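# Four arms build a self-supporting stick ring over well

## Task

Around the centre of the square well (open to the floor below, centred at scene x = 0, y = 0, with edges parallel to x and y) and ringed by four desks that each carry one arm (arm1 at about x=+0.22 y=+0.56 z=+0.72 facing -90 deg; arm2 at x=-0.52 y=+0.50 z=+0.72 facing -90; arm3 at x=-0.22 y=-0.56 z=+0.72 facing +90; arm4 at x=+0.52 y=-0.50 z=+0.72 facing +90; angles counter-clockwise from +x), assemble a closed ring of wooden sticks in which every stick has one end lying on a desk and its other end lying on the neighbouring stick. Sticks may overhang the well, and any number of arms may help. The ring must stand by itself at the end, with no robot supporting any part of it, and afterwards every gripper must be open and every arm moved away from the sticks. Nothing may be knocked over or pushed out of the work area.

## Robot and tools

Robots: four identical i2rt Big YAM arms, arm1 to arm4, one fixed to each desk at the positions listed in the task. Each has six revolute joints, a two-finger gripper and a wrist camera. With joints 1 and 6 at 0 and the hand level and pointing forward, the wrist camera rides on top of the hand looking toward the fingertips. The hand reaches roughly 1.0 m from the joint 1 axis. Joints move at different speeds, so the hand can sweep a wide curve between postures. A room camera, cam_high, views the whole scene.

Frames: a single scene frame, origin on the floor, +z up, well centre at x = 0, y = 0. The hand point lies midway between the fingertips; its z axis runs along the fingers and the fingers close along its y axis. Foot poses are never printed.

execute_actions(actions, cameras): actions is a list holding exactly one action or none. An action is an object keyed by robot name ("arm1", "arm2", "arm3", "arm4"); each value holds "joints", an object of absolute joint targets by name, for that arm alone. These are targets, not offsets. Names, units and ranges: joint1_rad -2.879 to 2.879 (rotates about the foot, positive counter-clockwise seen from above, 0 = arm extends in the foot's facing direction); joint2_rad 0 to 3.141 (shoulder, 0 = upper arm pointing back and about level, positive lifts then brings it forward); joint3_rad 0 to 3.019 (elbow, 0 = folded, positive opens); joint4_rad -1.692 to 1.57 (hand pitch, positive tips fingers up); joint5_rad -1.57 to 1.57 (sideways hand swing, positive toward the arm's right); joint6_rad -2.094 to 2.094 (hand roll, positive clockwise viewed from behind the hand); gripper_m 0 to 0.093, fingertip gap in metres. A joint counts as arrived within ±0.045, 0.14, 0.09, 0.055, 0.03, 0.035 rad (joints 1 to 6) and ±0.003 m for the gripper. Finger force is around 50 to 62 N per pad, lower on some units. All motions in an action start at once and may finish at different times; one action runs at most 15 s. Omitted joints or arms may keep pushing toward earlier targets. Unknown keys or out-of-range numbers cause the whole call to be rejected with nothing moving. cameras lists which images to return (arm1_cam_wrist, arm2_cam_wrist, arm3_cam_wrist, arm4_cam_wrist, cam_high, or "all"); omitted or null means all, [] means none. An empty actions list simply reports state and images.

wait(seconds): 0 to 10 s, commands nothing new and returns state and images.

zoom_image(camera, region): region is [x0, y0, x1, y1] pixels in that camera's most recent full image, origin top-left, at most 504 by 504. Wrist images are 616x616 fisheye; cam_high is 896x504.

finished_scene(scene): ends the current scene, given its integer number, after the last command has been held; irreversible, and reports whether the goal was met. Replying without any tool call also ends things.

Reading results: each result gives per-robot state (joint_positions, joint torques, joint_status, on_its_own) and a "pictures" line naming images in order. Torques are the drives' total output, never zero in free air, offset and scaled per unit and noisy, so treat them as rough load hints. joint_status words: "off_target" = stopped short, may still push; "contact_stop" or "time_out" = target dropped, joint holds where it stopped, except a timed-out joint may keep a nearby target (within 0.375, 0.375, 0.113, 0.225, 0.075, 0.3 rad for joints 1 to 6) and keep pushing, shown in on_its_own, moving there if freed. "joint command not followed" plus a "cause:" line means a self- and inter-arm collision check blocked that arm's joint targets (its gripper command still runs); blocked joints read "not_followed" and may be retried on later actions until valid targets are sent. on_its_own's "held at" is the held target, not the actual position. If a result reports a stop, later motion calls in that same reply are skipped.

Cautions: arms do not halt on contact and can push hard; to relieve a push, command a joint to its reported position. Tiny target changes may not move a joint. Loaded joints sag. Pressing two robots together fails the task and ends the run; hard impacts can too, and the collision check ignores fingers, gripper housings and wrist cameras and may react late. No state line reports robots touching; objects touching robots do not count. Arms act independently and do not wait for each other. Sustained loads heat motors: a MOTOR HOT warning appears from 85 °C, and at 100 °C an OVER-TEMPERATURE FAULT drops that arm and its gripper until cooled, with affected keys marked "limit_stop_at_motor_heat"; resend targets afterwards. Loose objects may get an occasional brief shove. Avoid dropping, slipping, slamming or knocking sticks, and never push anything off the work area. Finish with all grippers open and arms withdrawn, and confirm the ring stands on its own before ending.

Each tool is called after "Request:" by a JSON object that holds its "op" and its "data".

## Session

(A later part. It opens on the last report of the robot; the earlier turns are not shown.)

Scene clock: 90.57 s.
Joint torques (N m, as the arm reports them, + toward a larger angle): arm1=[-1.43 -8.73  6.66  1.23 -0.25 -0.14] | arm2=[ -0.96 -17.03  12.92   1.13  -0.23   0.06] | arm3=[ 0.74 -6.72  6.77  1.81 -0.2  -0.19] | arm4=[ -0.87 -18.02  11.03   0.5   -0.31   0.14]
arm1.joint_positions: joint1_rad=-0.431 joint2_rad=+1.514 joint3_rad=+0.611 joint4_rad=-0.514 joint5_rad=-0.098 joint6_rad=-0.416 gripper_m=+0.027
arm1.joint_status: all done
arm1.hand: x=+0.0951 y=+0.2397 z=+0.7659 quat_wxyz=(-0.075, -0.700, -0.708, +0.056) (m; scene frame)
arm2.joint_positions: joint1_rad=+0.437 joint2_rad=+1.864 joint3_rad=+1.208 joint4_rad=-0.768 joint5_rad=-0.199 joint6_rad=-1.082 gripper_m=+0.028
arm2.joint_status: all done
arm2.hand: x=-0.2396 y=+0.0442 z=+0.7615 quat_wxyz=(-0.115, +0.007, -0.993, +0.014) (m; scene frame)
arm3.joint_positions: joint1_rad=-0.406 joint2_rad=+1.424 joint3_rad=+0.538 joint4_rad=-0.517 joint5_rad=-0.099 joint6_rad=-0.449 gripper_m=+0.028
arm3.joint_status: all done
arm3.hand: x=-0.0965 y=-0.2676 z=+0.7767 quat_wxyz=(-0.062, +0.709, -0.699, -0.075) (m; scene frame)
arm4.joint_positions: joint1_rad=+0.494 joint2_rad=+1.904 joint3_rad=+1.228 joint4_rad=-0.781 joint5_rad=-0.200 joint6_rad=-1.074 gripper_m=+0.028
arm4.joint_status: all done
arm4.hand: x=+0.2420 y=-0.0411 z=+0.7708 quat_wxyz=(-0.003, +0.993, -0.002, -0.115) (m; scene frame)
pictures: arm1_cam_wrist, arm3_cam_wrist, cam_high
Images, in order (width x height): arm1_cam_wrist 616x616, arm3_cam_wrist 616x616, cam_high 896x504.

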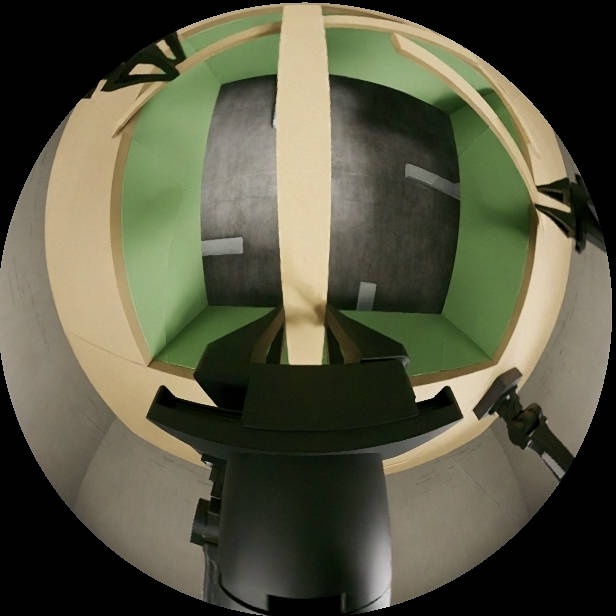

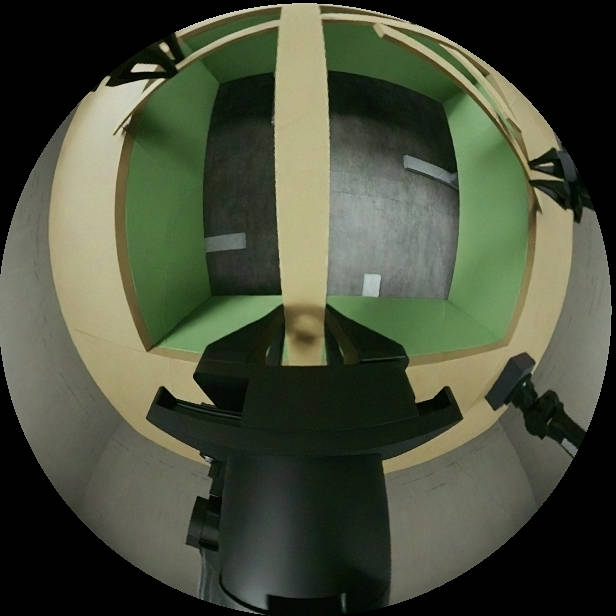

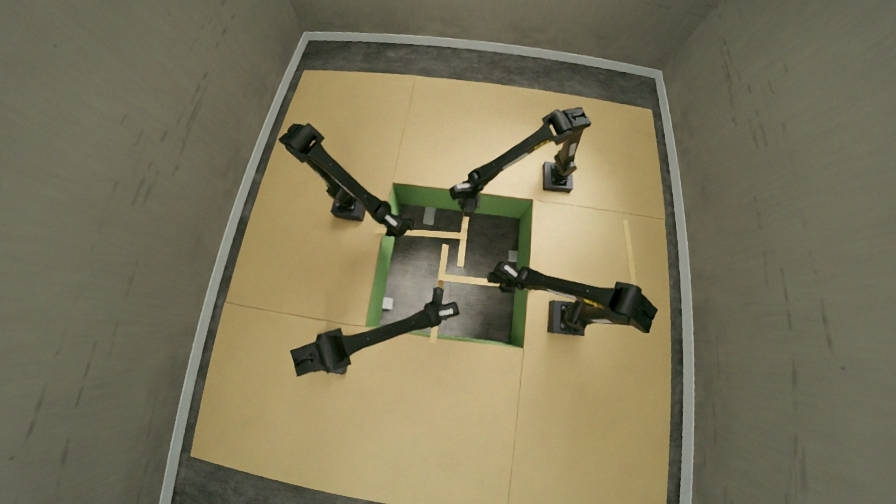

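Request:
{"op": "execute_actions", "data": {"actions": [{"arm1":{"joints":{"joint1_rad":-0.595,"joint2_rad":1.56,"joint3_rad":0.695,"joint4_rad":-0.47,"joint5_rad":-0.135,"joint6_rad":-0.58}},"arm3":{"joints":{"joint1_rad":-0.57,"joint2_rad":1.485,"joint3_rad":0.595,"joint4_rad":-0.48,"joint5_rad":-0.13,"joint6_rad":-0.615}}}], "cameras": ["cam_high","arm1_cam_wrist","arm3_cam_wrist"]}}

Request:
{"op": "zoom_image", "data": {"camera": "cam_high", "region": [350,170,550,360]}}

Scene clock: 103.03 s.
Joint torques (N m, as the arm reports them, + toward a larger angle): arm1=[-1.1  -8.05  7.06  1.31 -0.28 -0.13] | arm2=[ -0.98 -17.18  12.88   1.12  -0.23   0.07] | arm3=[ 1.26 -6.64 10.13  1.83 -0.34 -0.23] | arm4=[ -0.85 -18.24  11.1    0.54  -0.3    0.13]
arm1.joint_positions: joint1_rad=-0.603 joint2_rad=+1.552 joint3_rad=+0.662 joint4_rad=-0.490 joint5_rad=-0.134 joint6_rad=-0.570 gripper_m=+0.027
arm1.joint_status: all done
arm1.hand: x=+0.0320 y=+0.2393 z=+0.7695 quat_wxyz=(-0.086, -0.702, -0.702, +0.082) (m; scene frame)
arm2.joint_positions: joint1_rad=+0.437 joint2_rad=+1.864 joint3_rad=+1.208 joint4_rad=-0.768 joint5_rad=-0.199 joint6_rad=-1.082 gripper_m=+0.028
arm2.joint_status: not commanded
arm2.hand: x=-0.2396 y=+0.0442 z=+0.7615 quat_wxyz=(-0.115, +0.007, -0.993, +0.014) (m; scene frame)
arm3.joint_positions: joint1_rad=-0.571 joint2_rad=+1.469 joint3_rad=+0.555 joint4_rad=-0.496 joint5_rad=-0.127 joint6_rad=-0.603 gripper_m=+0.028
arm3.joint_status: all done
arm3.hand: x=-0.0493 y=-0.2825 z=+0.7697 quat_wxyz=(-0.068, +0.705, -0.702, -0.077) (m; scene frame)
arm4.joint_positions: joint1_rad=+0.494 joint2_rad=+1.904 joint3_rad=+1.228 joint4_rad=-0.781 joint5_rad=-0.200 joint6_rad=-1.074 gripper_m=+0.028
arm4.joint_status: not commanded
arm4.hand: x=+0.2420 y=-0.0411 z=+0.7708 quat_wxyz=(-0.003, +0.993, -0.002, -0.115) (m; scene frame)
pictures: arm1_cam_wrist, arm3_cam_wrist, cam_high
Images, in order (width x height): arm1_cam_wrist 616x616, arm3_cam_wrist 616x616, cam_high 896x504.

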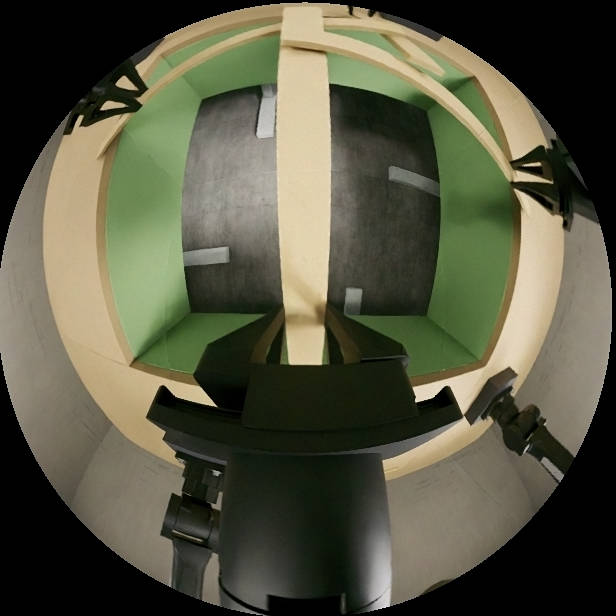

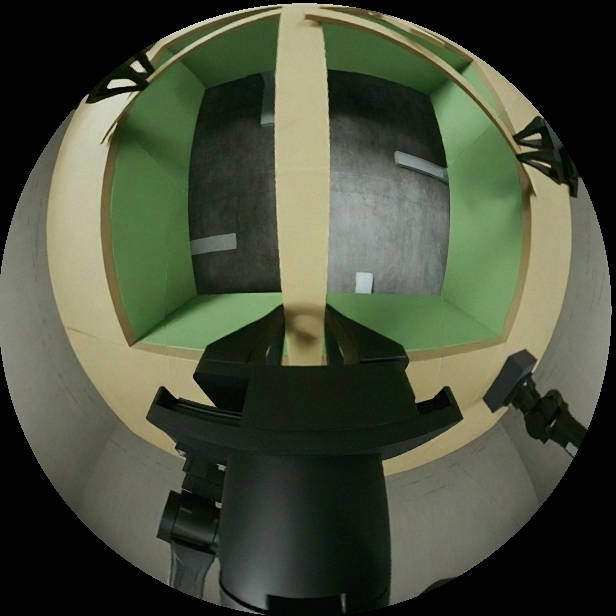

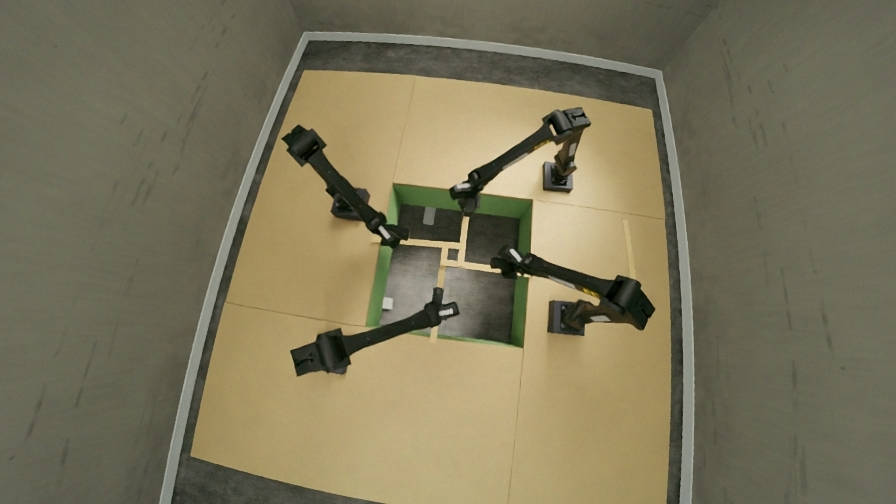

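Region (350, 170, 550, 360) of cam_high's 896x504 image, scaled by 2.520, with more detail than that image has; it fills the top 479 rows of this view, and the rest is white.

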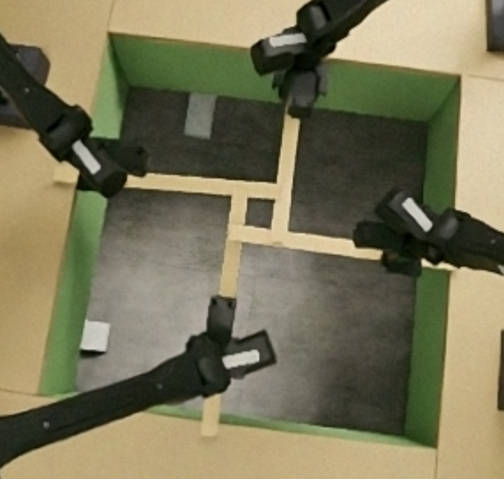

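Request:
{"op": "execute_actions", "data": {"actions": [{"arm3":{"joints":{"joint2_rad":1.55,"joint3_rad":0.655,"joint4_rad":-0.465}}}], "cameras": ["cam_high","arm2_cam_wrist","arm3_cam_wrist","arm4_cam_wrist"]}}

Request:
{"op": "zoom_image", "data": {"camera": "cam_high", "region": [350,170,550,360]}}

Scene clock: 108.57 s.
Joint torques (N m, as the arm reports them, + toward a larger angle): arm1=[-0.85 -7.83  6.97  1.16 -0.27 -0.15] | arm2=[ -1.02 -16.86  12.86   1.1   -0.21   0.07] | arm3=[ 1.34 -7.58  9.43  1.75 -0.36 -0.2 ] | arm4=[ -1.09 -18.15  11.09   0.6   -0.29   0.15]
arm1.joint_positions: joint1_rad=-0.603 joint2_rad=+1.552 joint3_rad=+0.662 joint4_rad=-0.490 joint5_rad=-0.134 joint6_rad=-0.571 gripper_m=+0.027
arm1.joint_status: not commanded
arm1.hand: x=+0.0320 y=+0.2393 z=+0.7695 quat_wxyz=(-0.086, -0.702, -0.702, +0.082) (m; scene frame)
arm2.joint_positions: joint1_rad=+0.437 joint2_rad=+1.864 joint3_rad=+1.208 joint4_rad=-0.768 joint5_rad=-0.199 joint6_rad=-1.082 gripper_m=+0.028
arm2.joint_status: not commanded
arm2.hand: x=-0.2396 y=+0.0442 z=+0.7615 quat_wxyz=(-0.115, +0.007, -0.993, +0.014) (m; scene frame)
arm3.joint_positions: joint1_rad=-0.571 joint2_rad=+1.532 joint3_rad=+0.623 joint4_rad=-0.478 joint5_rad=-0.127 joint6_rad=-0.604 gripper_m=+0.028
arm3.joint_status: all done
arm3.hand: x=-0.0316 y=-0.2570 z=+0.7691 quat_wxyz=(-0.079, +0.705, -0.700, -0.079) (m; scene frame)
arm4.joint_positions: joint1_rad=+0.494 joint2_rad=+1.904 joint3_rad=+1.228 joint4_rad=-0.781 joint5_rad=-0.200 joint6_rad=-1.074 gripper_m=+0.028
arm4.joint_status: not commanded
arm4.hand: x=+0.2420 y=-0.0411 z=+0.7708 quat_wxyz=(-0.003, +0.993, -0.002, -0.115) (m; scene frame)
pictures: arm2_cam_wrist, arm3_cam_wrist, arm4_cam_wrist, cam_high
Images, in order (width x height): arm2_cam_wrist 616x616, arm3_cam_wrist 616x616, arm4_cam_wrist 616x616, cam_high 896x504.

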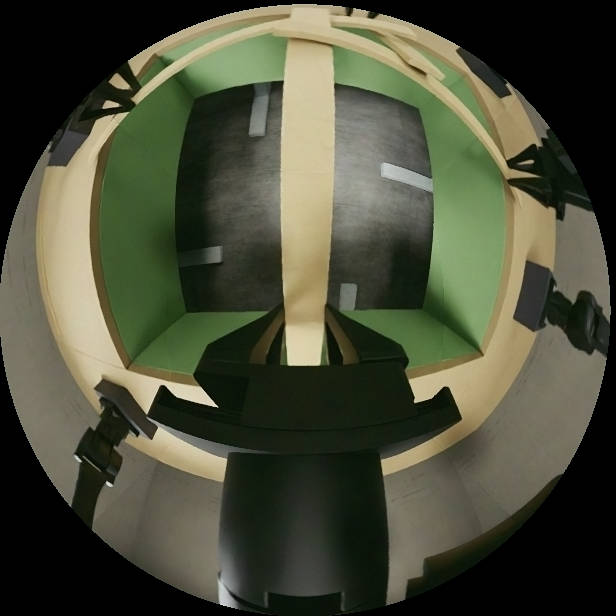

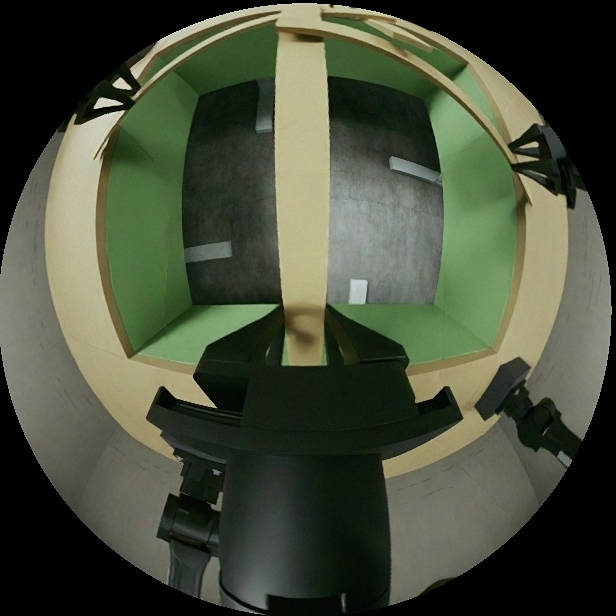

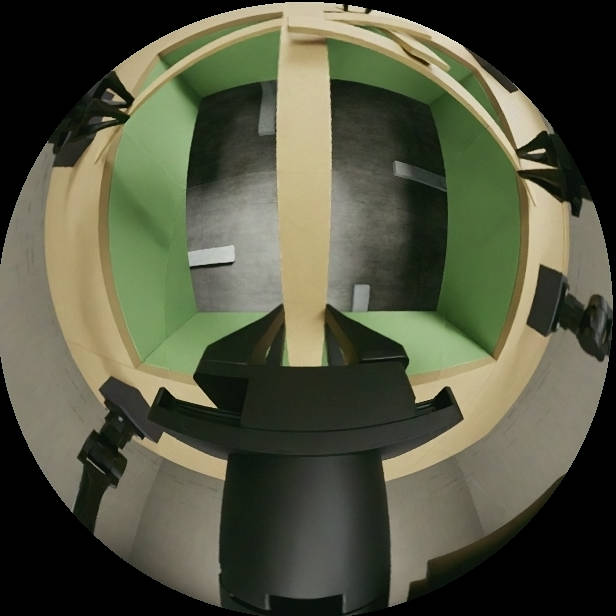

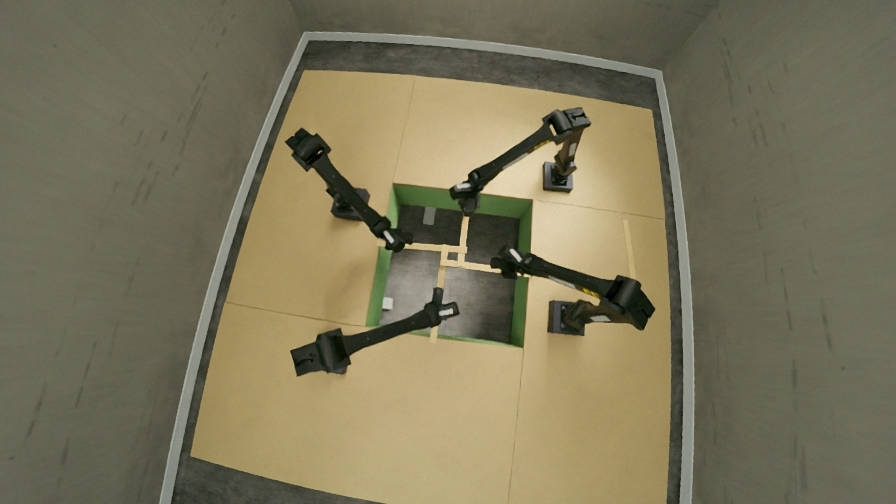

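Region (350, 170, 550, 360) of cam_high's 896x504 image, scaled by 2.520, with more detail than that image has; it fills the top 479 rows of this view, and the rest is white.

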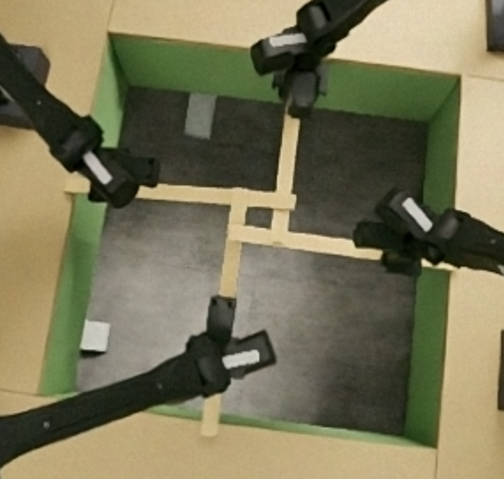

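Request:
{"op": "execute_actions", "data": {"actions": [{"arm3":{"joints":{"joint2_rad":1.575,"joint4_rad":-0.5}},"arm1":{"joints":{"joint2_rad":1.585,"joint4_rad":-0.505}},"arm2":{"joints":{"joint2_rad":1.885,"joint5_rad":-0.17}},"arm4":{"joints":{"joint2_rad":1.95,"joint5_rad":-0.17}}}], "cameras": ["cam_high","arm2_cam_wrist","arm4_cam_wrist"]}}

Request:
{"op": "zoom_image", "data": {"camera": "cam_high", "region": [350,170,550,360]}}

Request:
{"op": "zoom_image", "data": {"camera": "arm4_cam_wrist", "region": [420,80,616,280]}}

Request:
{"op": "zoom_image", "data": {"camera": "arm2_cam_wrist", "region": [40,0,544,260]}}

Scene clock: 118.97 s.
Joint torques (N m, as the arm reports them, + toward a larger angle): arm1=[-1.39 -8.37  6.88 -0.29 -0.29 -0.13] | arm2=[ -0.95 -16.2   12.83   1.13  -0.1    0.07] | arm3=[ 1.48 -7.42  9.25  0.71 -0.35 -0.2 ] | arm4=[ -1.05 -18.18  10.95   0.57  -0.08   0.14]
arm1.joint_positions: joint1_rad=-0.603 joint2_rad=+1.577 joint3_rad=+0.662 joint4_rad=-0.490 joint5_rad=-0.134 joint6_rad=-0.571 gripper_m=+0.027
arm1.joint_status: all done
arm1.hand: x=+0.0342 y=+0.2426 z=+0.7609 quat_wxyz=(-0.083, -0.703, -0.702, +0.070) (m; scene frame)
arm2.joint_positions: joint1_rad=+0.437 joint2_rad=+1.869 joint3_rad=+1.208 joint4_rad=-0.768 joint5_rad=-0.173 joint6_rad=-1.082 gripper_m=+0.028
arm2.joint_status: all done
arm2.hand: x=-0.2439 y=+0.0425 z=+0.7583 quat_wxyz=(-0.102, +0.006, -0.995, +0.018) (m; scene frame)
arm3.joint_positions: joint1_rad=-0.571 joint2_rad=+1.554 joint3_rad=+0.623 joint4_rad=-0.488 joint5_rad=-0.127 joint6_rad=-0.605 gripper_m=+0.028
arm3.joint_status: all done
arm3.hand: x=-0.0350 y=-0.2619 z=+0.7616 quat_wxyz=(-0.064, +0.706, -0.702, -0.076) (m; scene frame)
arm4.joint_positions: joint1_rad=+0.494 joint2_rad=+1.918 joint3_rad=+1.229 joint4_rad=-0.781 joint5_rad=-0.174 joint6_rad=-1.074 gripper_m=+0.028
arm4.joint_status: all done
arm4.hand: x=+0.2466 y=-0.0405 z=+0.7630 quat_wxyz=(-0.003, +0.995, -0.003, -0.100) (m; scene frame)
pictures: arm2_cam_wrist, arm4_cam_wrist, cam_high
Images, in order (width x height): arm2_cam_wrist 616x616, arm4_cam_wrist 616x616, cam_high 896x504.

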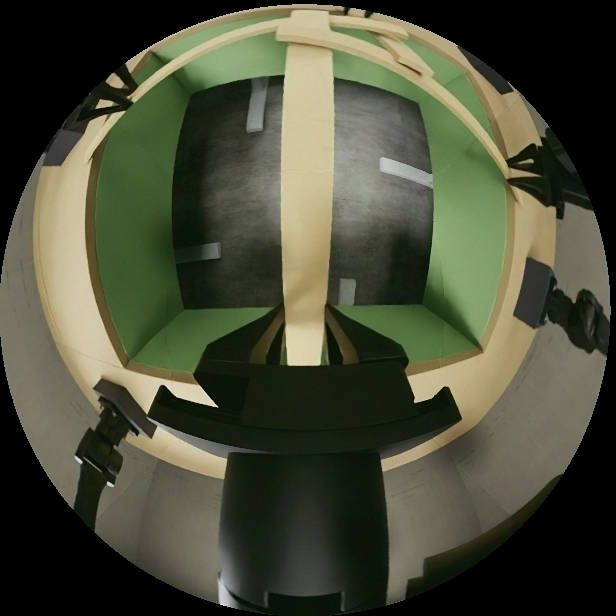

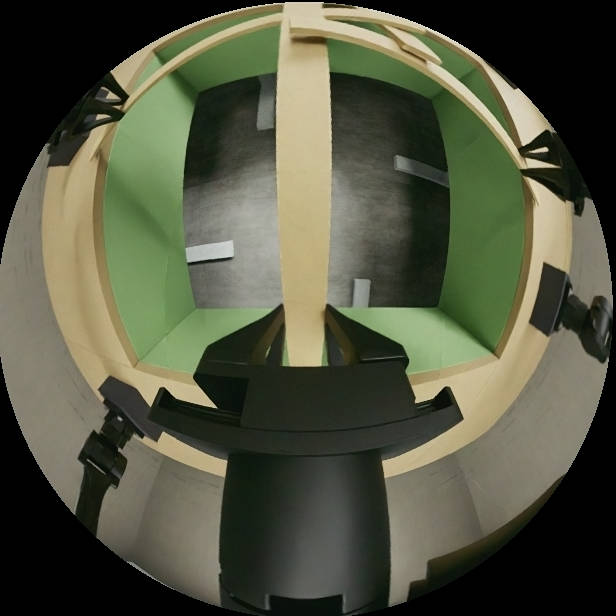

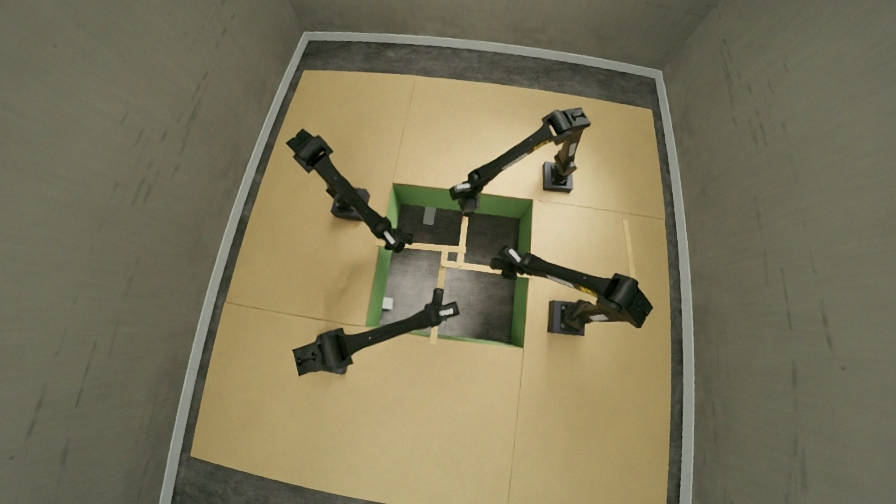

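Region (350, 170, 550, 360) of cam_high's 896x504 image, scaled by 2.520, with more detail than that image has; it fills the top 479 rows of this view, and the rest is white.

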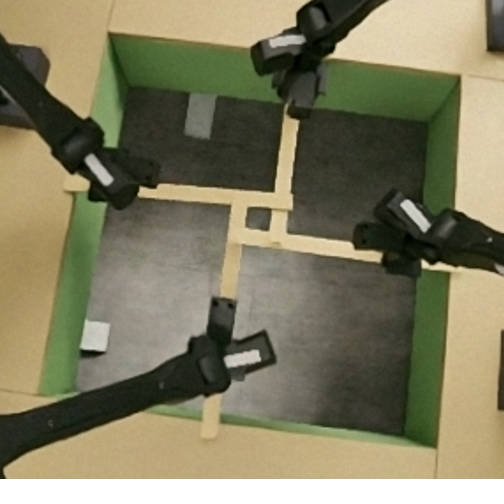

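Region (420, 80, 616, 280) of arm4_cam_wrist's 616x616 image, scaled by 2.520, with more detail than that image has; it fills the left 494 columns of this view, and the rest is white.

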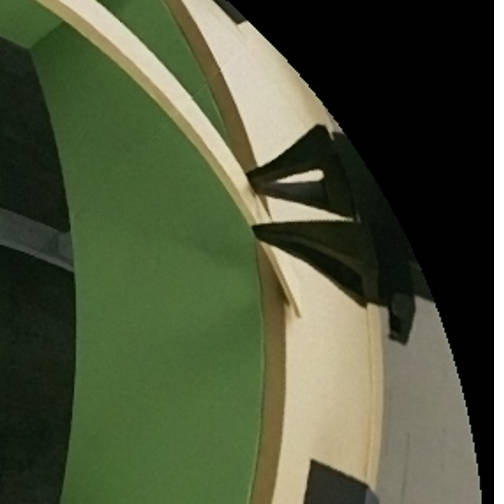

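Region (40, 0, 544, 260) of arm2_cam_wrist's 616x616 image, scaled by 1.000; it fills the top 260 rows of this view, and the rest is white.

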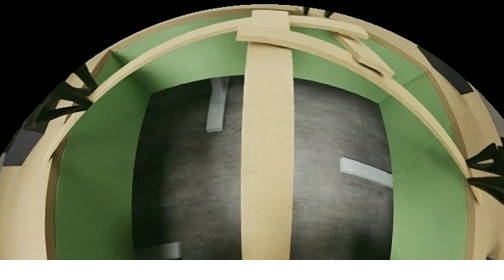

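Request:
{"op": "execute_actions", "data": {"actions": [{"arm4":{"joints":{"joint2_rad":1.965,"joint3_rad":1.295}},"arm3":{"joints":{"gripper_m":0.034}}}], "cameras": []}}

Request:
{"op": "execute_actions", "data": {"actions": [{"arm1":{"joints":{"gripper_m":0.034}},"arm2":{"joints":{"joint2_rad":1.9,"joint5_rad":-0.15}}}]}}

Request:
{"op": "zoom_image", "data": {"camera": "cam_high", "region": [350,170,550,360]}}

Scene clock: 127.83 s.
Joint torques (N m, as the arm reports them, + toward a larger angle): arm1=[-0.77 -8.68  6.74 -0.27 -0.29 -0.12] | arm2=[ -0.78 -15.92  12.84   1.12  -0.1    0.07] | arm3=[ 1.15 -7.29  9.47  0.55 -0.33 -0.19] | arm4=[ -0.81 -18.25  10.85   0.57  -0.12   0.13]
arm1.joint_positions: joint1_rad=-0.603 joint2_rad=+1.577 joint3_rad=+0.662 joint4_rad=-0.490 joint5_rad=-0.134 joint6_rad=-0.572 gripper_m=+0.027
arm1.joint_status: not commanded
arm1.hand: x=+0.0342 y=+0.2426 z=+0.7609 quat_wxyz=(-0.083, -0.703, -0.703, +0.070) (m; scene frame)
arm2.joint_positions: joint1_rad=+0.437 joint2_rad=+1.869 joint3_rad=+1.208 joint4_rad=-0.768 joint5_rad=-0.172 joint6_rad=-1.082 gripper_m=+0.028
arm2.joint_status: not commanded
arm2.hand: x=-0.2439 y=+0.0425 z=+0.7583 quat_wxyz=(-0.102, +0.006, -0.995, +0.018) (m; scene frame)
arm3.joint_positions: joint1_rad=-0.571 joint2_rad=+1.554 joint3_rad=+0.623 joint4_rad=-0.488 joint5_rad=-0.127 joint6_rad=-0.605 gripper_m=+0.034
arm3.joint_status: all done
arm3.hand: x=-0.0350 y=-0.2619 z=+0.7616 quat_wxyz=(-0.064, +0.706, -0.702, -0.076) (m; scene frame)
arm4.joint_positions: joint1_rad=+0.494 joint2_rad=+1.931 joint3_rad=+1.251 joint4_rad=-0.781 joint5_rad=-0.174 joint6_rad=-1.074 gripper_m=+0.028
arm4.joint_status: all done
arm4.hand: x=+0.2428 y=-0.0330 z=+0.7633 quat_wxyz=(-0.007, +0.995, -0.003, -0.102) (m; scene frame)
pictures: none
No camera images: the call's "cameras" was empty. Leave "cameras" out to get every camera's image.

Scene clock: 128.50 s.
Joint torques (N m, as the arm reports them, + toward a larger angle): arm1=[-1.47 -8.03  6.91 -0.3  -0.29 -0.15] | arm2=[ -1.11 -15.92  12.65   1.14  -0.09   0.06] | arm3=[ 1.19 -7.68  9.23  0.63 -0.35 -0.19] | arm4=[ -0.92 -19.02  10.82   0.55  -0.3    0.12]
arm1.joint_positions: joint1_rad=-0.603 joint2_rad=+1.577 joint3_rad=+0.662 joint4_rad=-0.490 joint5_rad=-0.134 joint6_rad=-0.572 gripper_m=+0.034
arm1.joint_status: all done
arm1.hand: x=+0.0342 y=+0.2426 z=+0.7609 quat_wxyz=(-0.083, -0.703, -0.703, +0.070) (m; scene frame)
arm2.joint_positions: joint1_rad=+0.437 joint2_rad=+1.887 joint3_rad=+1.208 joint4_rad=-0.768 joint5_rad=-0.153 joint6_rad=-1.081 gripper_m=+0.028
arm2.joint_status: all done
arm2.hand: x=-0.2481 y=+0.0431 z=+0.7489 quat_wxyz=(-0.089, +0.004, -0.996, +0.015) (m; scene frame)
arm3.joint_positions: joint1_rad=-0.571 joint2_rad=+1.554 joint3_rad=+0.623 joint4_rad=-0.488 joint5_rad=-0.127 joint6_rad=-0.605 gripper_m=+0.034
arm3.joint_status: not commanded
arm3.hand: x=-0.0350 y=-0.2619 z=+0.7616 quat_wxyz=(-0.064, +0.706, -0.702, -0.076) (m; scene frame)
arm4.joint_positions: joint1_rad=+0.494 joint2_rad=+1.938 joint3_rad=+1.251 joint4_rad=-0.781 joint5_rad=-0.169 joint6_rad=-1.073 gripper_m=+0.028
arm4.joint_status: not commanded
arm4.hand: x=+0.2440 y=-0.0336 z=+0.7594 quat_wxyz=(-0.005, +0.995, -0.004, -0.098) (m; scene frame)
pictures: arm1_cam_wrist, arm2_cam_wrist, arm3_cam_wrist, arm4_cam_wrist, cam_high
Images, in order (width x height): arm1_cam_wrist 616x616, arm2_cam_wrist 616x616, arm3_cam_wrist 616x616, arm4_cam_wrist 616x616, cam_high 896x504.

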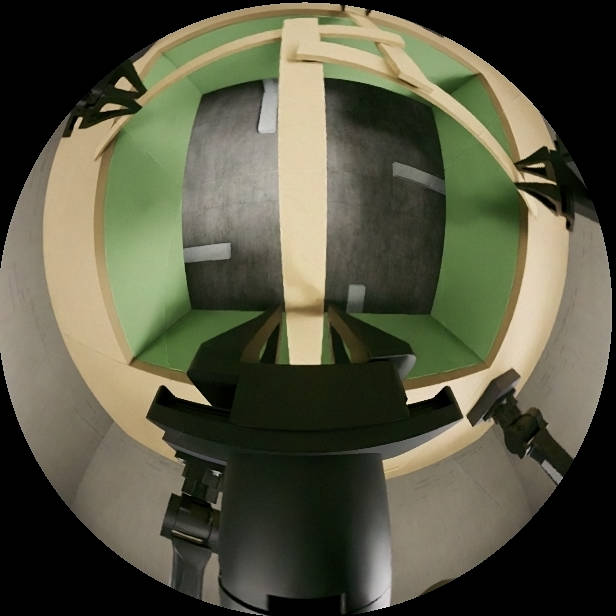

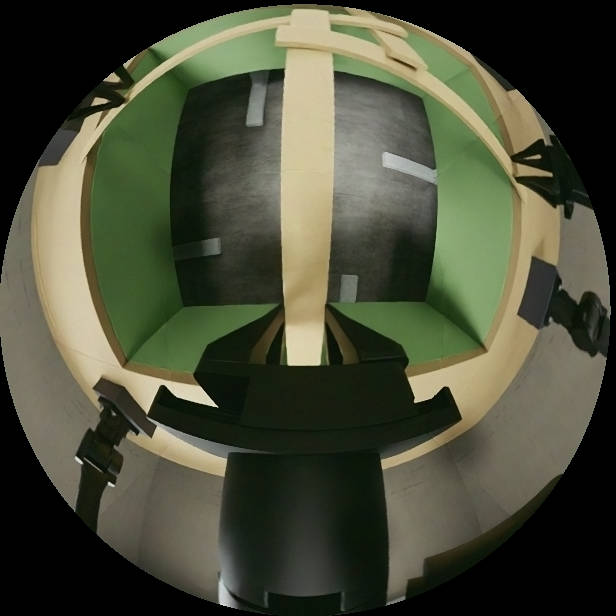

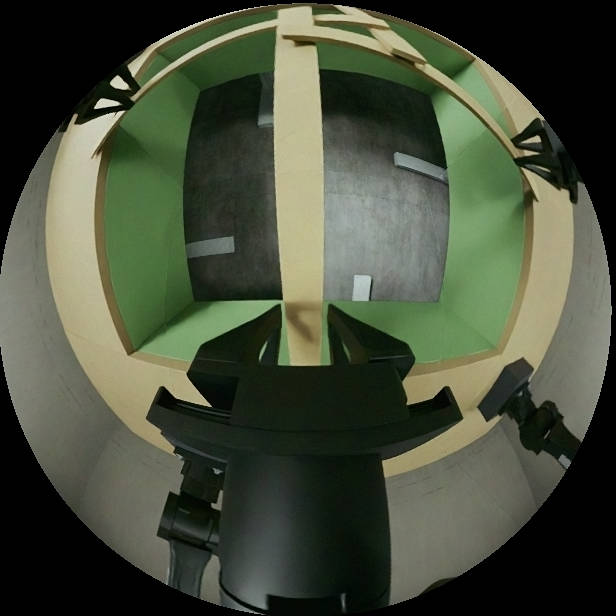

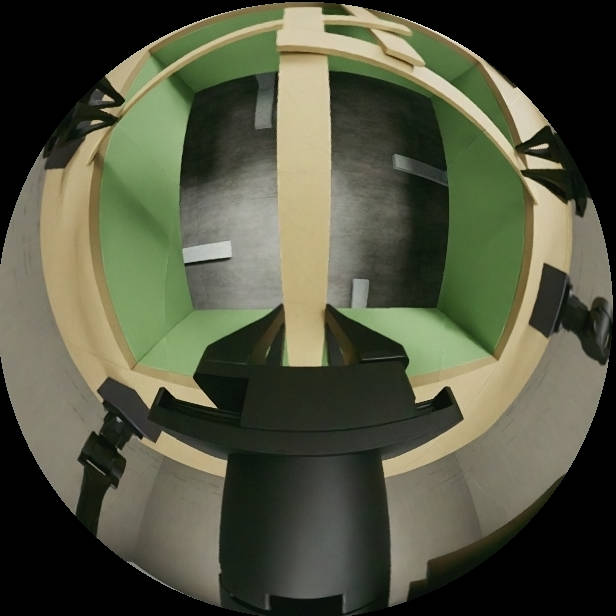

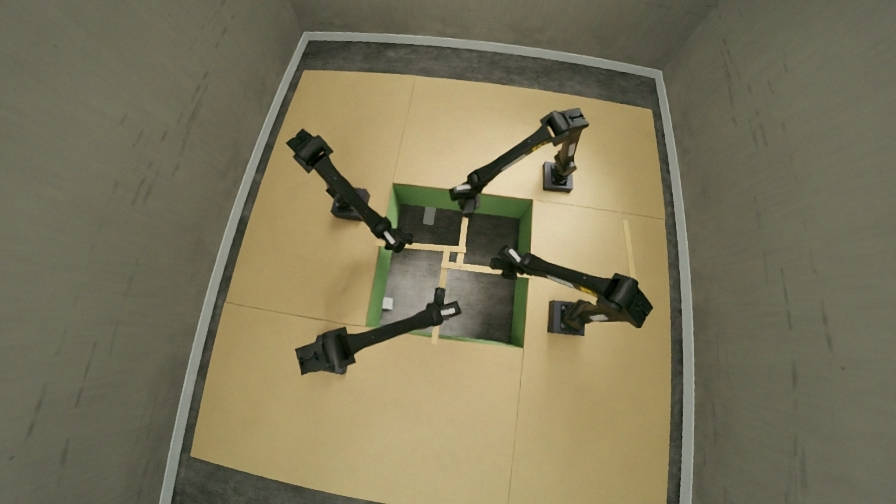

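Region (350, 170, 550, 360) of cam_high's 896x504 image, scaled by 2.520, with more detail than that image has; it fills the top 479 rows of this view, and the rest is white.

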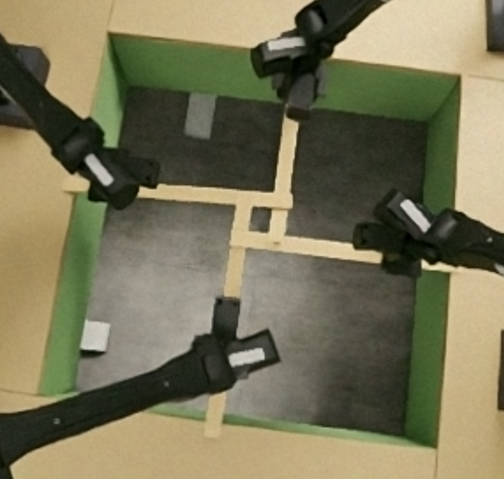

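Request:
{"op": "execute_actions", "data": {"actions": [{"arm2":{"joints":{"joint1_rad":0.462,"joint6_rad":-1.05}},"arm4":{"joints":{"gripper_m":0.034}}}], "cameras": ["arm1_cam_wrist","arm2_cam_wrist"]}}

Scene clock: 132.47 s.
Joint torques (N m, as the arm reports them, + toward a larger angle): arm1=[-0.92 -8.59  6.81 -0.25 -0.27 -0.14] | arm2=[ -0.16 -16.25  12.64   0.99  -0.15   0.05] | arm3=[ 1.32 -7.48  9.28  0.64 -0.32 -0.18] | arm4=[ -0.83 -18.99  10.73   0.56  -0.31   0.13]
arm1.joint_positions: joint1_rad=-0.603 joint2_rad=+1.577 joint3_rad=+0.662 joint4_rad=-0.490 joint5_rad=-0.134 joint6_rad=-0.572 gripper_m=+0.034
arm1.joint_status: not commanded
arm1.hand: x=+0.0342 y=+0.2426 z=+0.7609 quat_wxyz=(-0.083, -0.703, -0.703, +0.070) (m; scene frame)
arm2.joint_positions: joint1_rad=+0.456 joint2_rad=+1.887 joint3_rad=+1.208 joint4_rad=-0.768 joint5_rad=-0.151 joint6_rad=-1.061 gripper_m=+0.028
arm2.joint_status: all done
arm2.hand: x=-0.2395 y=+0.0483 z=+0.7487 quat_wxyz=(-0.089, +0.004, -0.996, +0.013) (m; scene frame)
arm3.joint_positions: joint1_rad=-0.571 joint2_rad=+1.554 joint3_rad=+0.623 joint4_rad=-0.488 joint5_rad=-0.127 joint6_rad=-0.605 gripper_m=+0.034
arm3.joint_status: not commanded
arm3.hand: x=-0.0350 y=-0.2619 z=+0.7616 quat_wxyz=(-0.064, +0.706, -0.702, -0.076) (m; scene frame)
arm4.joint_positions: joint1_rad=+0.494 joint2_rad=+1.938 joint3_rad=+1.251 joint4_rad=-0.781 joint5_rad=-0.169 joint6_rad=-1.073 gripper_m=+0.034
arm4.joint_status: all done
arm4.hand: x=+0.2438 y=-0.0332 z=+0.7596 quat_wxyz=(-0.006, +0.995, -0.004, -0.099) (m; scene frame)
pictures: arm1_cam_wrist, arm2_cam_wrist
Images, in order (width x height): arm1_cam_wrist 616x616, arm2_cam_wrist 616x616.

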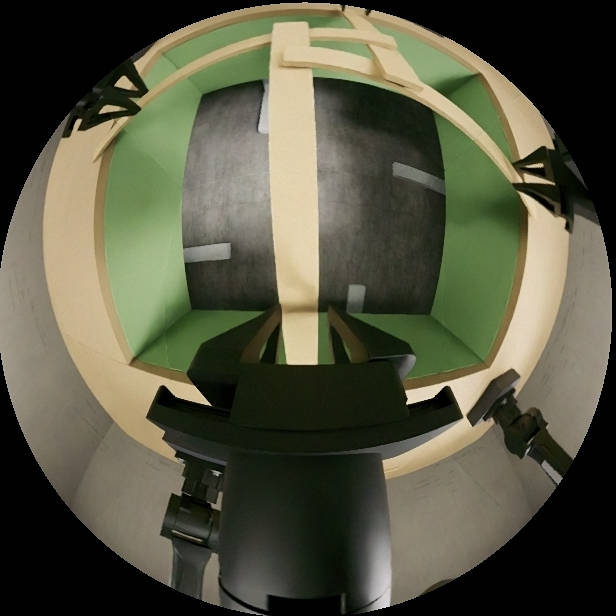

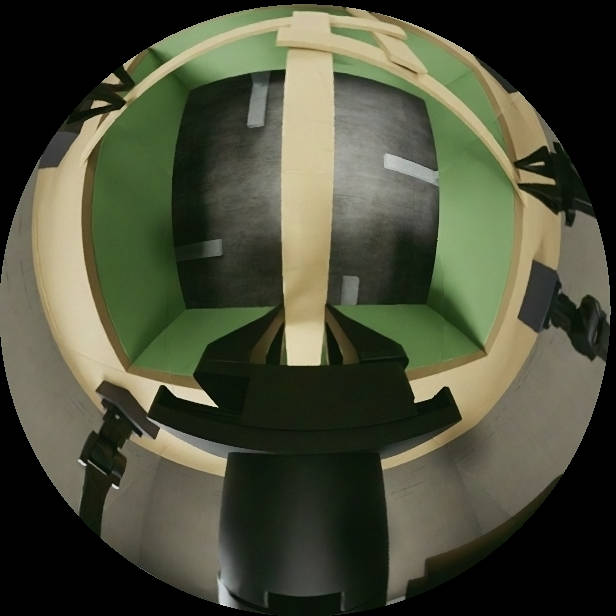

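Request:
{"op": "execute_actions", "data": {"actions": [{"arm2":{"joints":{"gripper_m":0.034}}}], "cameras": []}}

Request:
{"op": "execute_actions", "data": {"actions": [{"arm1":{"joints":{"gripper_m":0.06}},"arm2":{"joints":{"gripper_m":0.06}},"arm3":{"joints":{"gripper_m":0.06}},"arm4":{"joints":{"gripper_m":0.06}}}], "cameras": ["arm1_cam_wrist","arm3_cam_wrist"]}}

Request:
{"op": "execute_actions", "data": {"actions": [{"arm1":{"joints":{"joint2_rad":1.0,"joint4_rad":-1.0}},"arm2":{"joints":{"joint2_rad":1.3,"joint4_rad":-1.3}},"arm3":{"joints":{"joint2_rad":1.0,"joint4_rad":-1.0}},"arm4":{"joints":{"joint2_rad":1.3,"joint4_rad":-1.35}}}], "cameras": ["cam_high","arm1_cam_wrist"]}}

Request:
{"op": "zoom_image", "data": {"camera": "cam_high", "region": [350,170,550,360]}}

Scene clock: 141.67 s.
Joint torques (N m, as the arm reports them, + toward a larger angle): arm1=[-0.83 -8.58  6.86 -0.21 -0.27 -0.11] | arm2=[ -0.34 -16.    12.48   1.08  -0.13   0.05] | arm3=[ 1.37 -7.41  9.25  0.65 -0.33 -0.17] | arm4=[ -0.96 -18.87  10.78   0.53  -0.32   0.13]
arm1.joint_positions: joint1_rad=-0.603 joint2_rad=+1.577 joint3_rad=+0.662 joint4_rad=-0.490 joint5_rad=-0.134 joint6_rad=-0.572 gripper_m=+0.034
arm1.joint_status: not commanded
arm1.hand: x=+0.0342 y=+0.2426 z=+0.7609 quat_wxyz=(-0.083, -0.703, -0.703, +0.070) (m; scene frame)
arm2.joint_positions: joint1_rad=+0.456 joint2_rad=+1.887 joint3_rad=+1.209 joint4_rad=-0.768 joint5_rad=-0.151 joint6_rad=-1.061 gripper_m=+0.034
arm2.joint_status: all done
arm2.hand: x=-0.2391 y=+0.0477 z=+0.7492 quat_wxyz=(-0.089, +0.004, -0.996, +0.014) (m; scene frame)
arm3.joint_positions: joint1_rad=-0.571 joint2_rad=+1.554 joint3_rad=+0.623 joint4_rad=-0.488 joint5_rad=-0.127 joint6_rad=-0.605 gripper_m=+0.034
arm3.joint_status: not commanded
arm3.hand: x=-0.0350 y=-0.2619 z=+0.7616 quat_wxyz=(-0.064, +0.706, -0.702, -0.076) (m; scene frame)
arm4.joint_positions: joint1_rad=+0.494 joint2_rad=+1.938 joint3_rad=+1.251 joint4_rad=-0.781 joint5_rad=-0.169 joint6_rad=-1.073 gripper_m=+0.034
arm4.joint_status: not commanded
arm4.hand: x=+0.2438 y=-0.0332 z=+0.7596 quat_wxyz=(-0.006, +0.995, -0.004, -0.099) (m; scene frame)
pictures: none
No camera images: the call's "cameras" was empty. Leave "cameras" out to get every camera's image.

Scene clock: 142.17 s.
Joint torques (N m, as the arm reports them, + toward a larger angle): arm1=[-0.87 -8.23  6.76 -0.29 -0.26 -0.14] | arm2=[ -0.36 -16.02  12.56   1.04  -0.14   0.04] | arm3=[ 1.   -7.42  9.31  0.66 -0.33 -0.19] | arm4=[ -0.7  -19.1   10.75   0.58  -0.33   0.13]
arm1.joint_positions: joint1_rad=-0.603 joint2_rad=+1.577 joint3_rad=+0.662 joint4_rad=-0.490 joint5_rad=-0.134 joint6_rad=-0.572 gripper_m=+0.060
arm1.joint_status: all done
arm1.hand: x=+0.0342 y=+0.2426 z=+0.7609 quat_wxyz=(-0.083, -0.703, -0.703, +0.070) (m; scene frame)
arm2.joint_positions: joint1_rad=+0.456 joint2_rad=+1.887 joint3_rad=+1.209 joint4_rad=-0.768 joint5_rad=-0.151 joint6_rad=-1.061 gripper_m=+0.060
arm2.joint_status: all done
arm2.hand: x=-0.2391 y=+0.0477 z=+0.7492 quat_wxyz=(-0.089, +0.004, -0.996, +0.014) (m; scene frame)
arm3.joint_positions: joint1_rad=-0.571 joint2_rad=+1.554 joint3_rad=+0.623 joint4_rad=-0.488 joint5_rad=-0.127 joint6_rad=-0.605 gripper_m=+0.060
arm3.joint_status: all done
arm3.hand: x=-0.0350 y=-0.2619 z=+0.7616 quat_wxyz=(-0.064, +0.706, -0.702, -0.076) (m; scene frame)
arm4.joint_positions: joint1_rad=+0.494 joint2_rad=+1.938 joint3_rad=+1.251 joint4_rad=-0.781 joint5_rad=-0.169 joint6_rad=-1.073 gripper_m=+0.060
arm4.joint_status: all done
arm4.hand: x=+0.2438 y=-0.0332 z=+0.7596 quat_wxyz=(-0.006, +0.995, -0.004, -0.099) (m; scene frame)
pictures: arm1_cam_wrist, arm3_cam_wrist
Images, in order (width x height): arm1_cam_wrist 616x616, arm3_cam_wrist 616x616.

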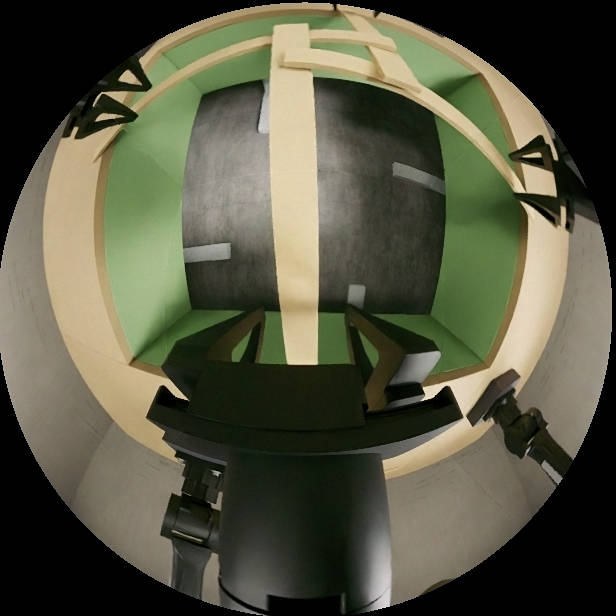

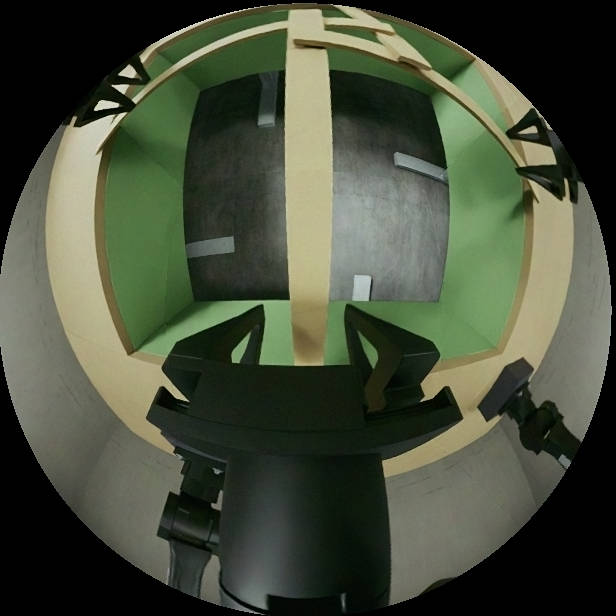

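Scene clock: 143.60 s.
Joint torques (N m, as the arm reports them, + toward a larger angle): arm1=[-0.67 -4.38  9.56 -0.19 -0.26 -0.11] | arm2=[-0.33 -9.05 13.37  0.52 -0.14  0.06] | arm3=[ 1.32 -4.43 12.97  0.69 -0.34 -0.19] | arm4=[ -0.96 -10.36  11.45   0.3   -0.32   0.14]
arm1.joint_positions: joint1_rad=-0.603 joint2_rad=+1.000 joint3_rad=+0.662 joint4_rad=-0.981 joint5_rad=-0.134 joint6_rad=-0.572 gripper_m=+0.060
arm1.joint_status: all done
arm1.hand: x=+0.0730 y=+0.3017 z=+0.9179 quat_wxyz=(-0.092, -0.698, -0.701, +0.111) (m; scene frame)
arm2.joint_positions: joint1_rad=+0.456 joint2_rad=+1.290 joint3_rad=+1.228 joint4_rad=-1.289 joint5_rad=-0.151 joint6_rad=-1.061 gripper_m=+0.060
arm2.joint_status: all done
arm2.hand: x=-0.2917 y=+0.1466 z=+1.0142 quat_wxyz=(-0.112, +0.007, -0.992, +0.055) (m; scene frame)
arm3.joint_positions: joint1_rad=-0.571 joint2_rad=+1.002 joint3_rad=+0.623 joint4_rad=-0.987 joint5_rad=-0.127 joint6_rad=-0.605 gripper_m=+0.060
arm3.joint_status: all done
arm3.hand: x=-0.0743 y=-0.3185 z=+0.9049 quat_wxyz=(-0.090, +0.705, -0.699, -0.081) (m; scene frame)
arm4.joint_positions: joint1_rad=+0.494 joint2_rad=+1.277 joint3_rad=+1.272 joint4_rad=-1.340 joint5_rad=-0.169 joint6_rad=-1.073 gripper_m=+0.060
arm4.joint_status: all done
arm4.hand: x=+0.3031 y=-0.1467 z=+1.0577 quat_wxyz=(-0.059, +0.990, +0.002, -0.127) (m; scene frame)
pictures: arm1_cam_wrist, cam_high
Images, in order (width x height): arm1_cam_wrist 616x616, cam_high 896x504.

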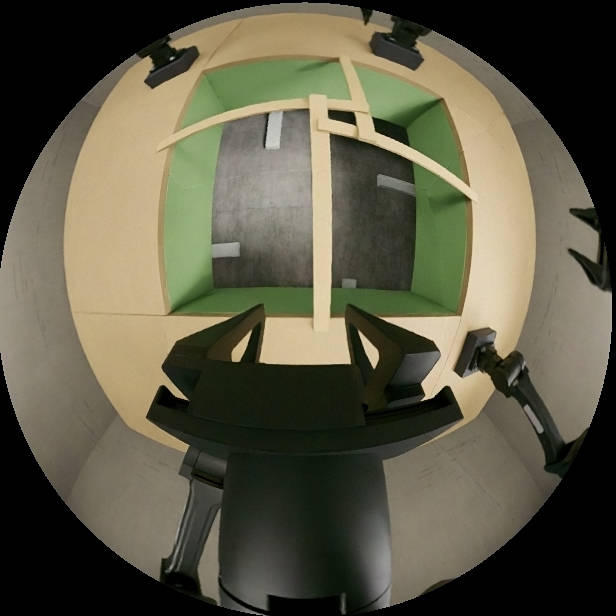

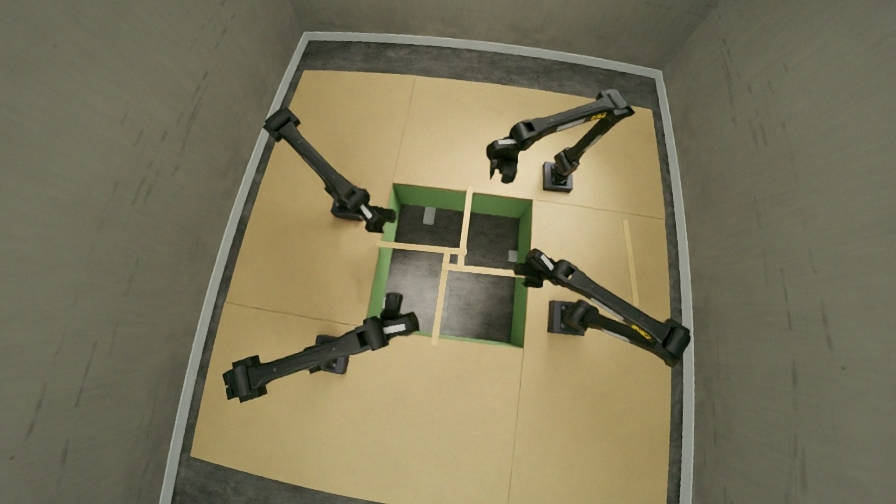

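Region (350, 170, 550, 360) of cam_high's 896x504 image, scaled by 2.520, with more detail than that image has; it fills the top 479 rows of this view, and the rest is white.

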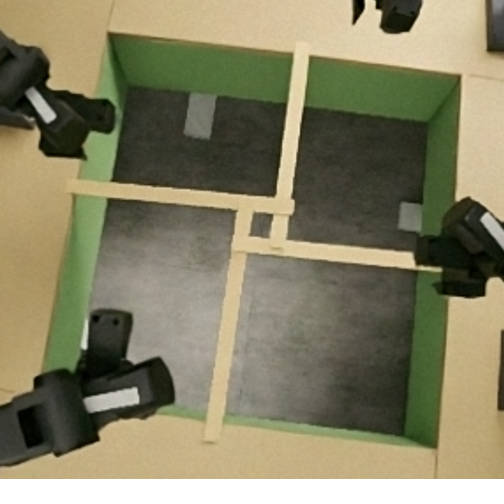

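Request:
{"op": "finished_scene", "data": {"scene": 2}}

The scene is finished: the task was done.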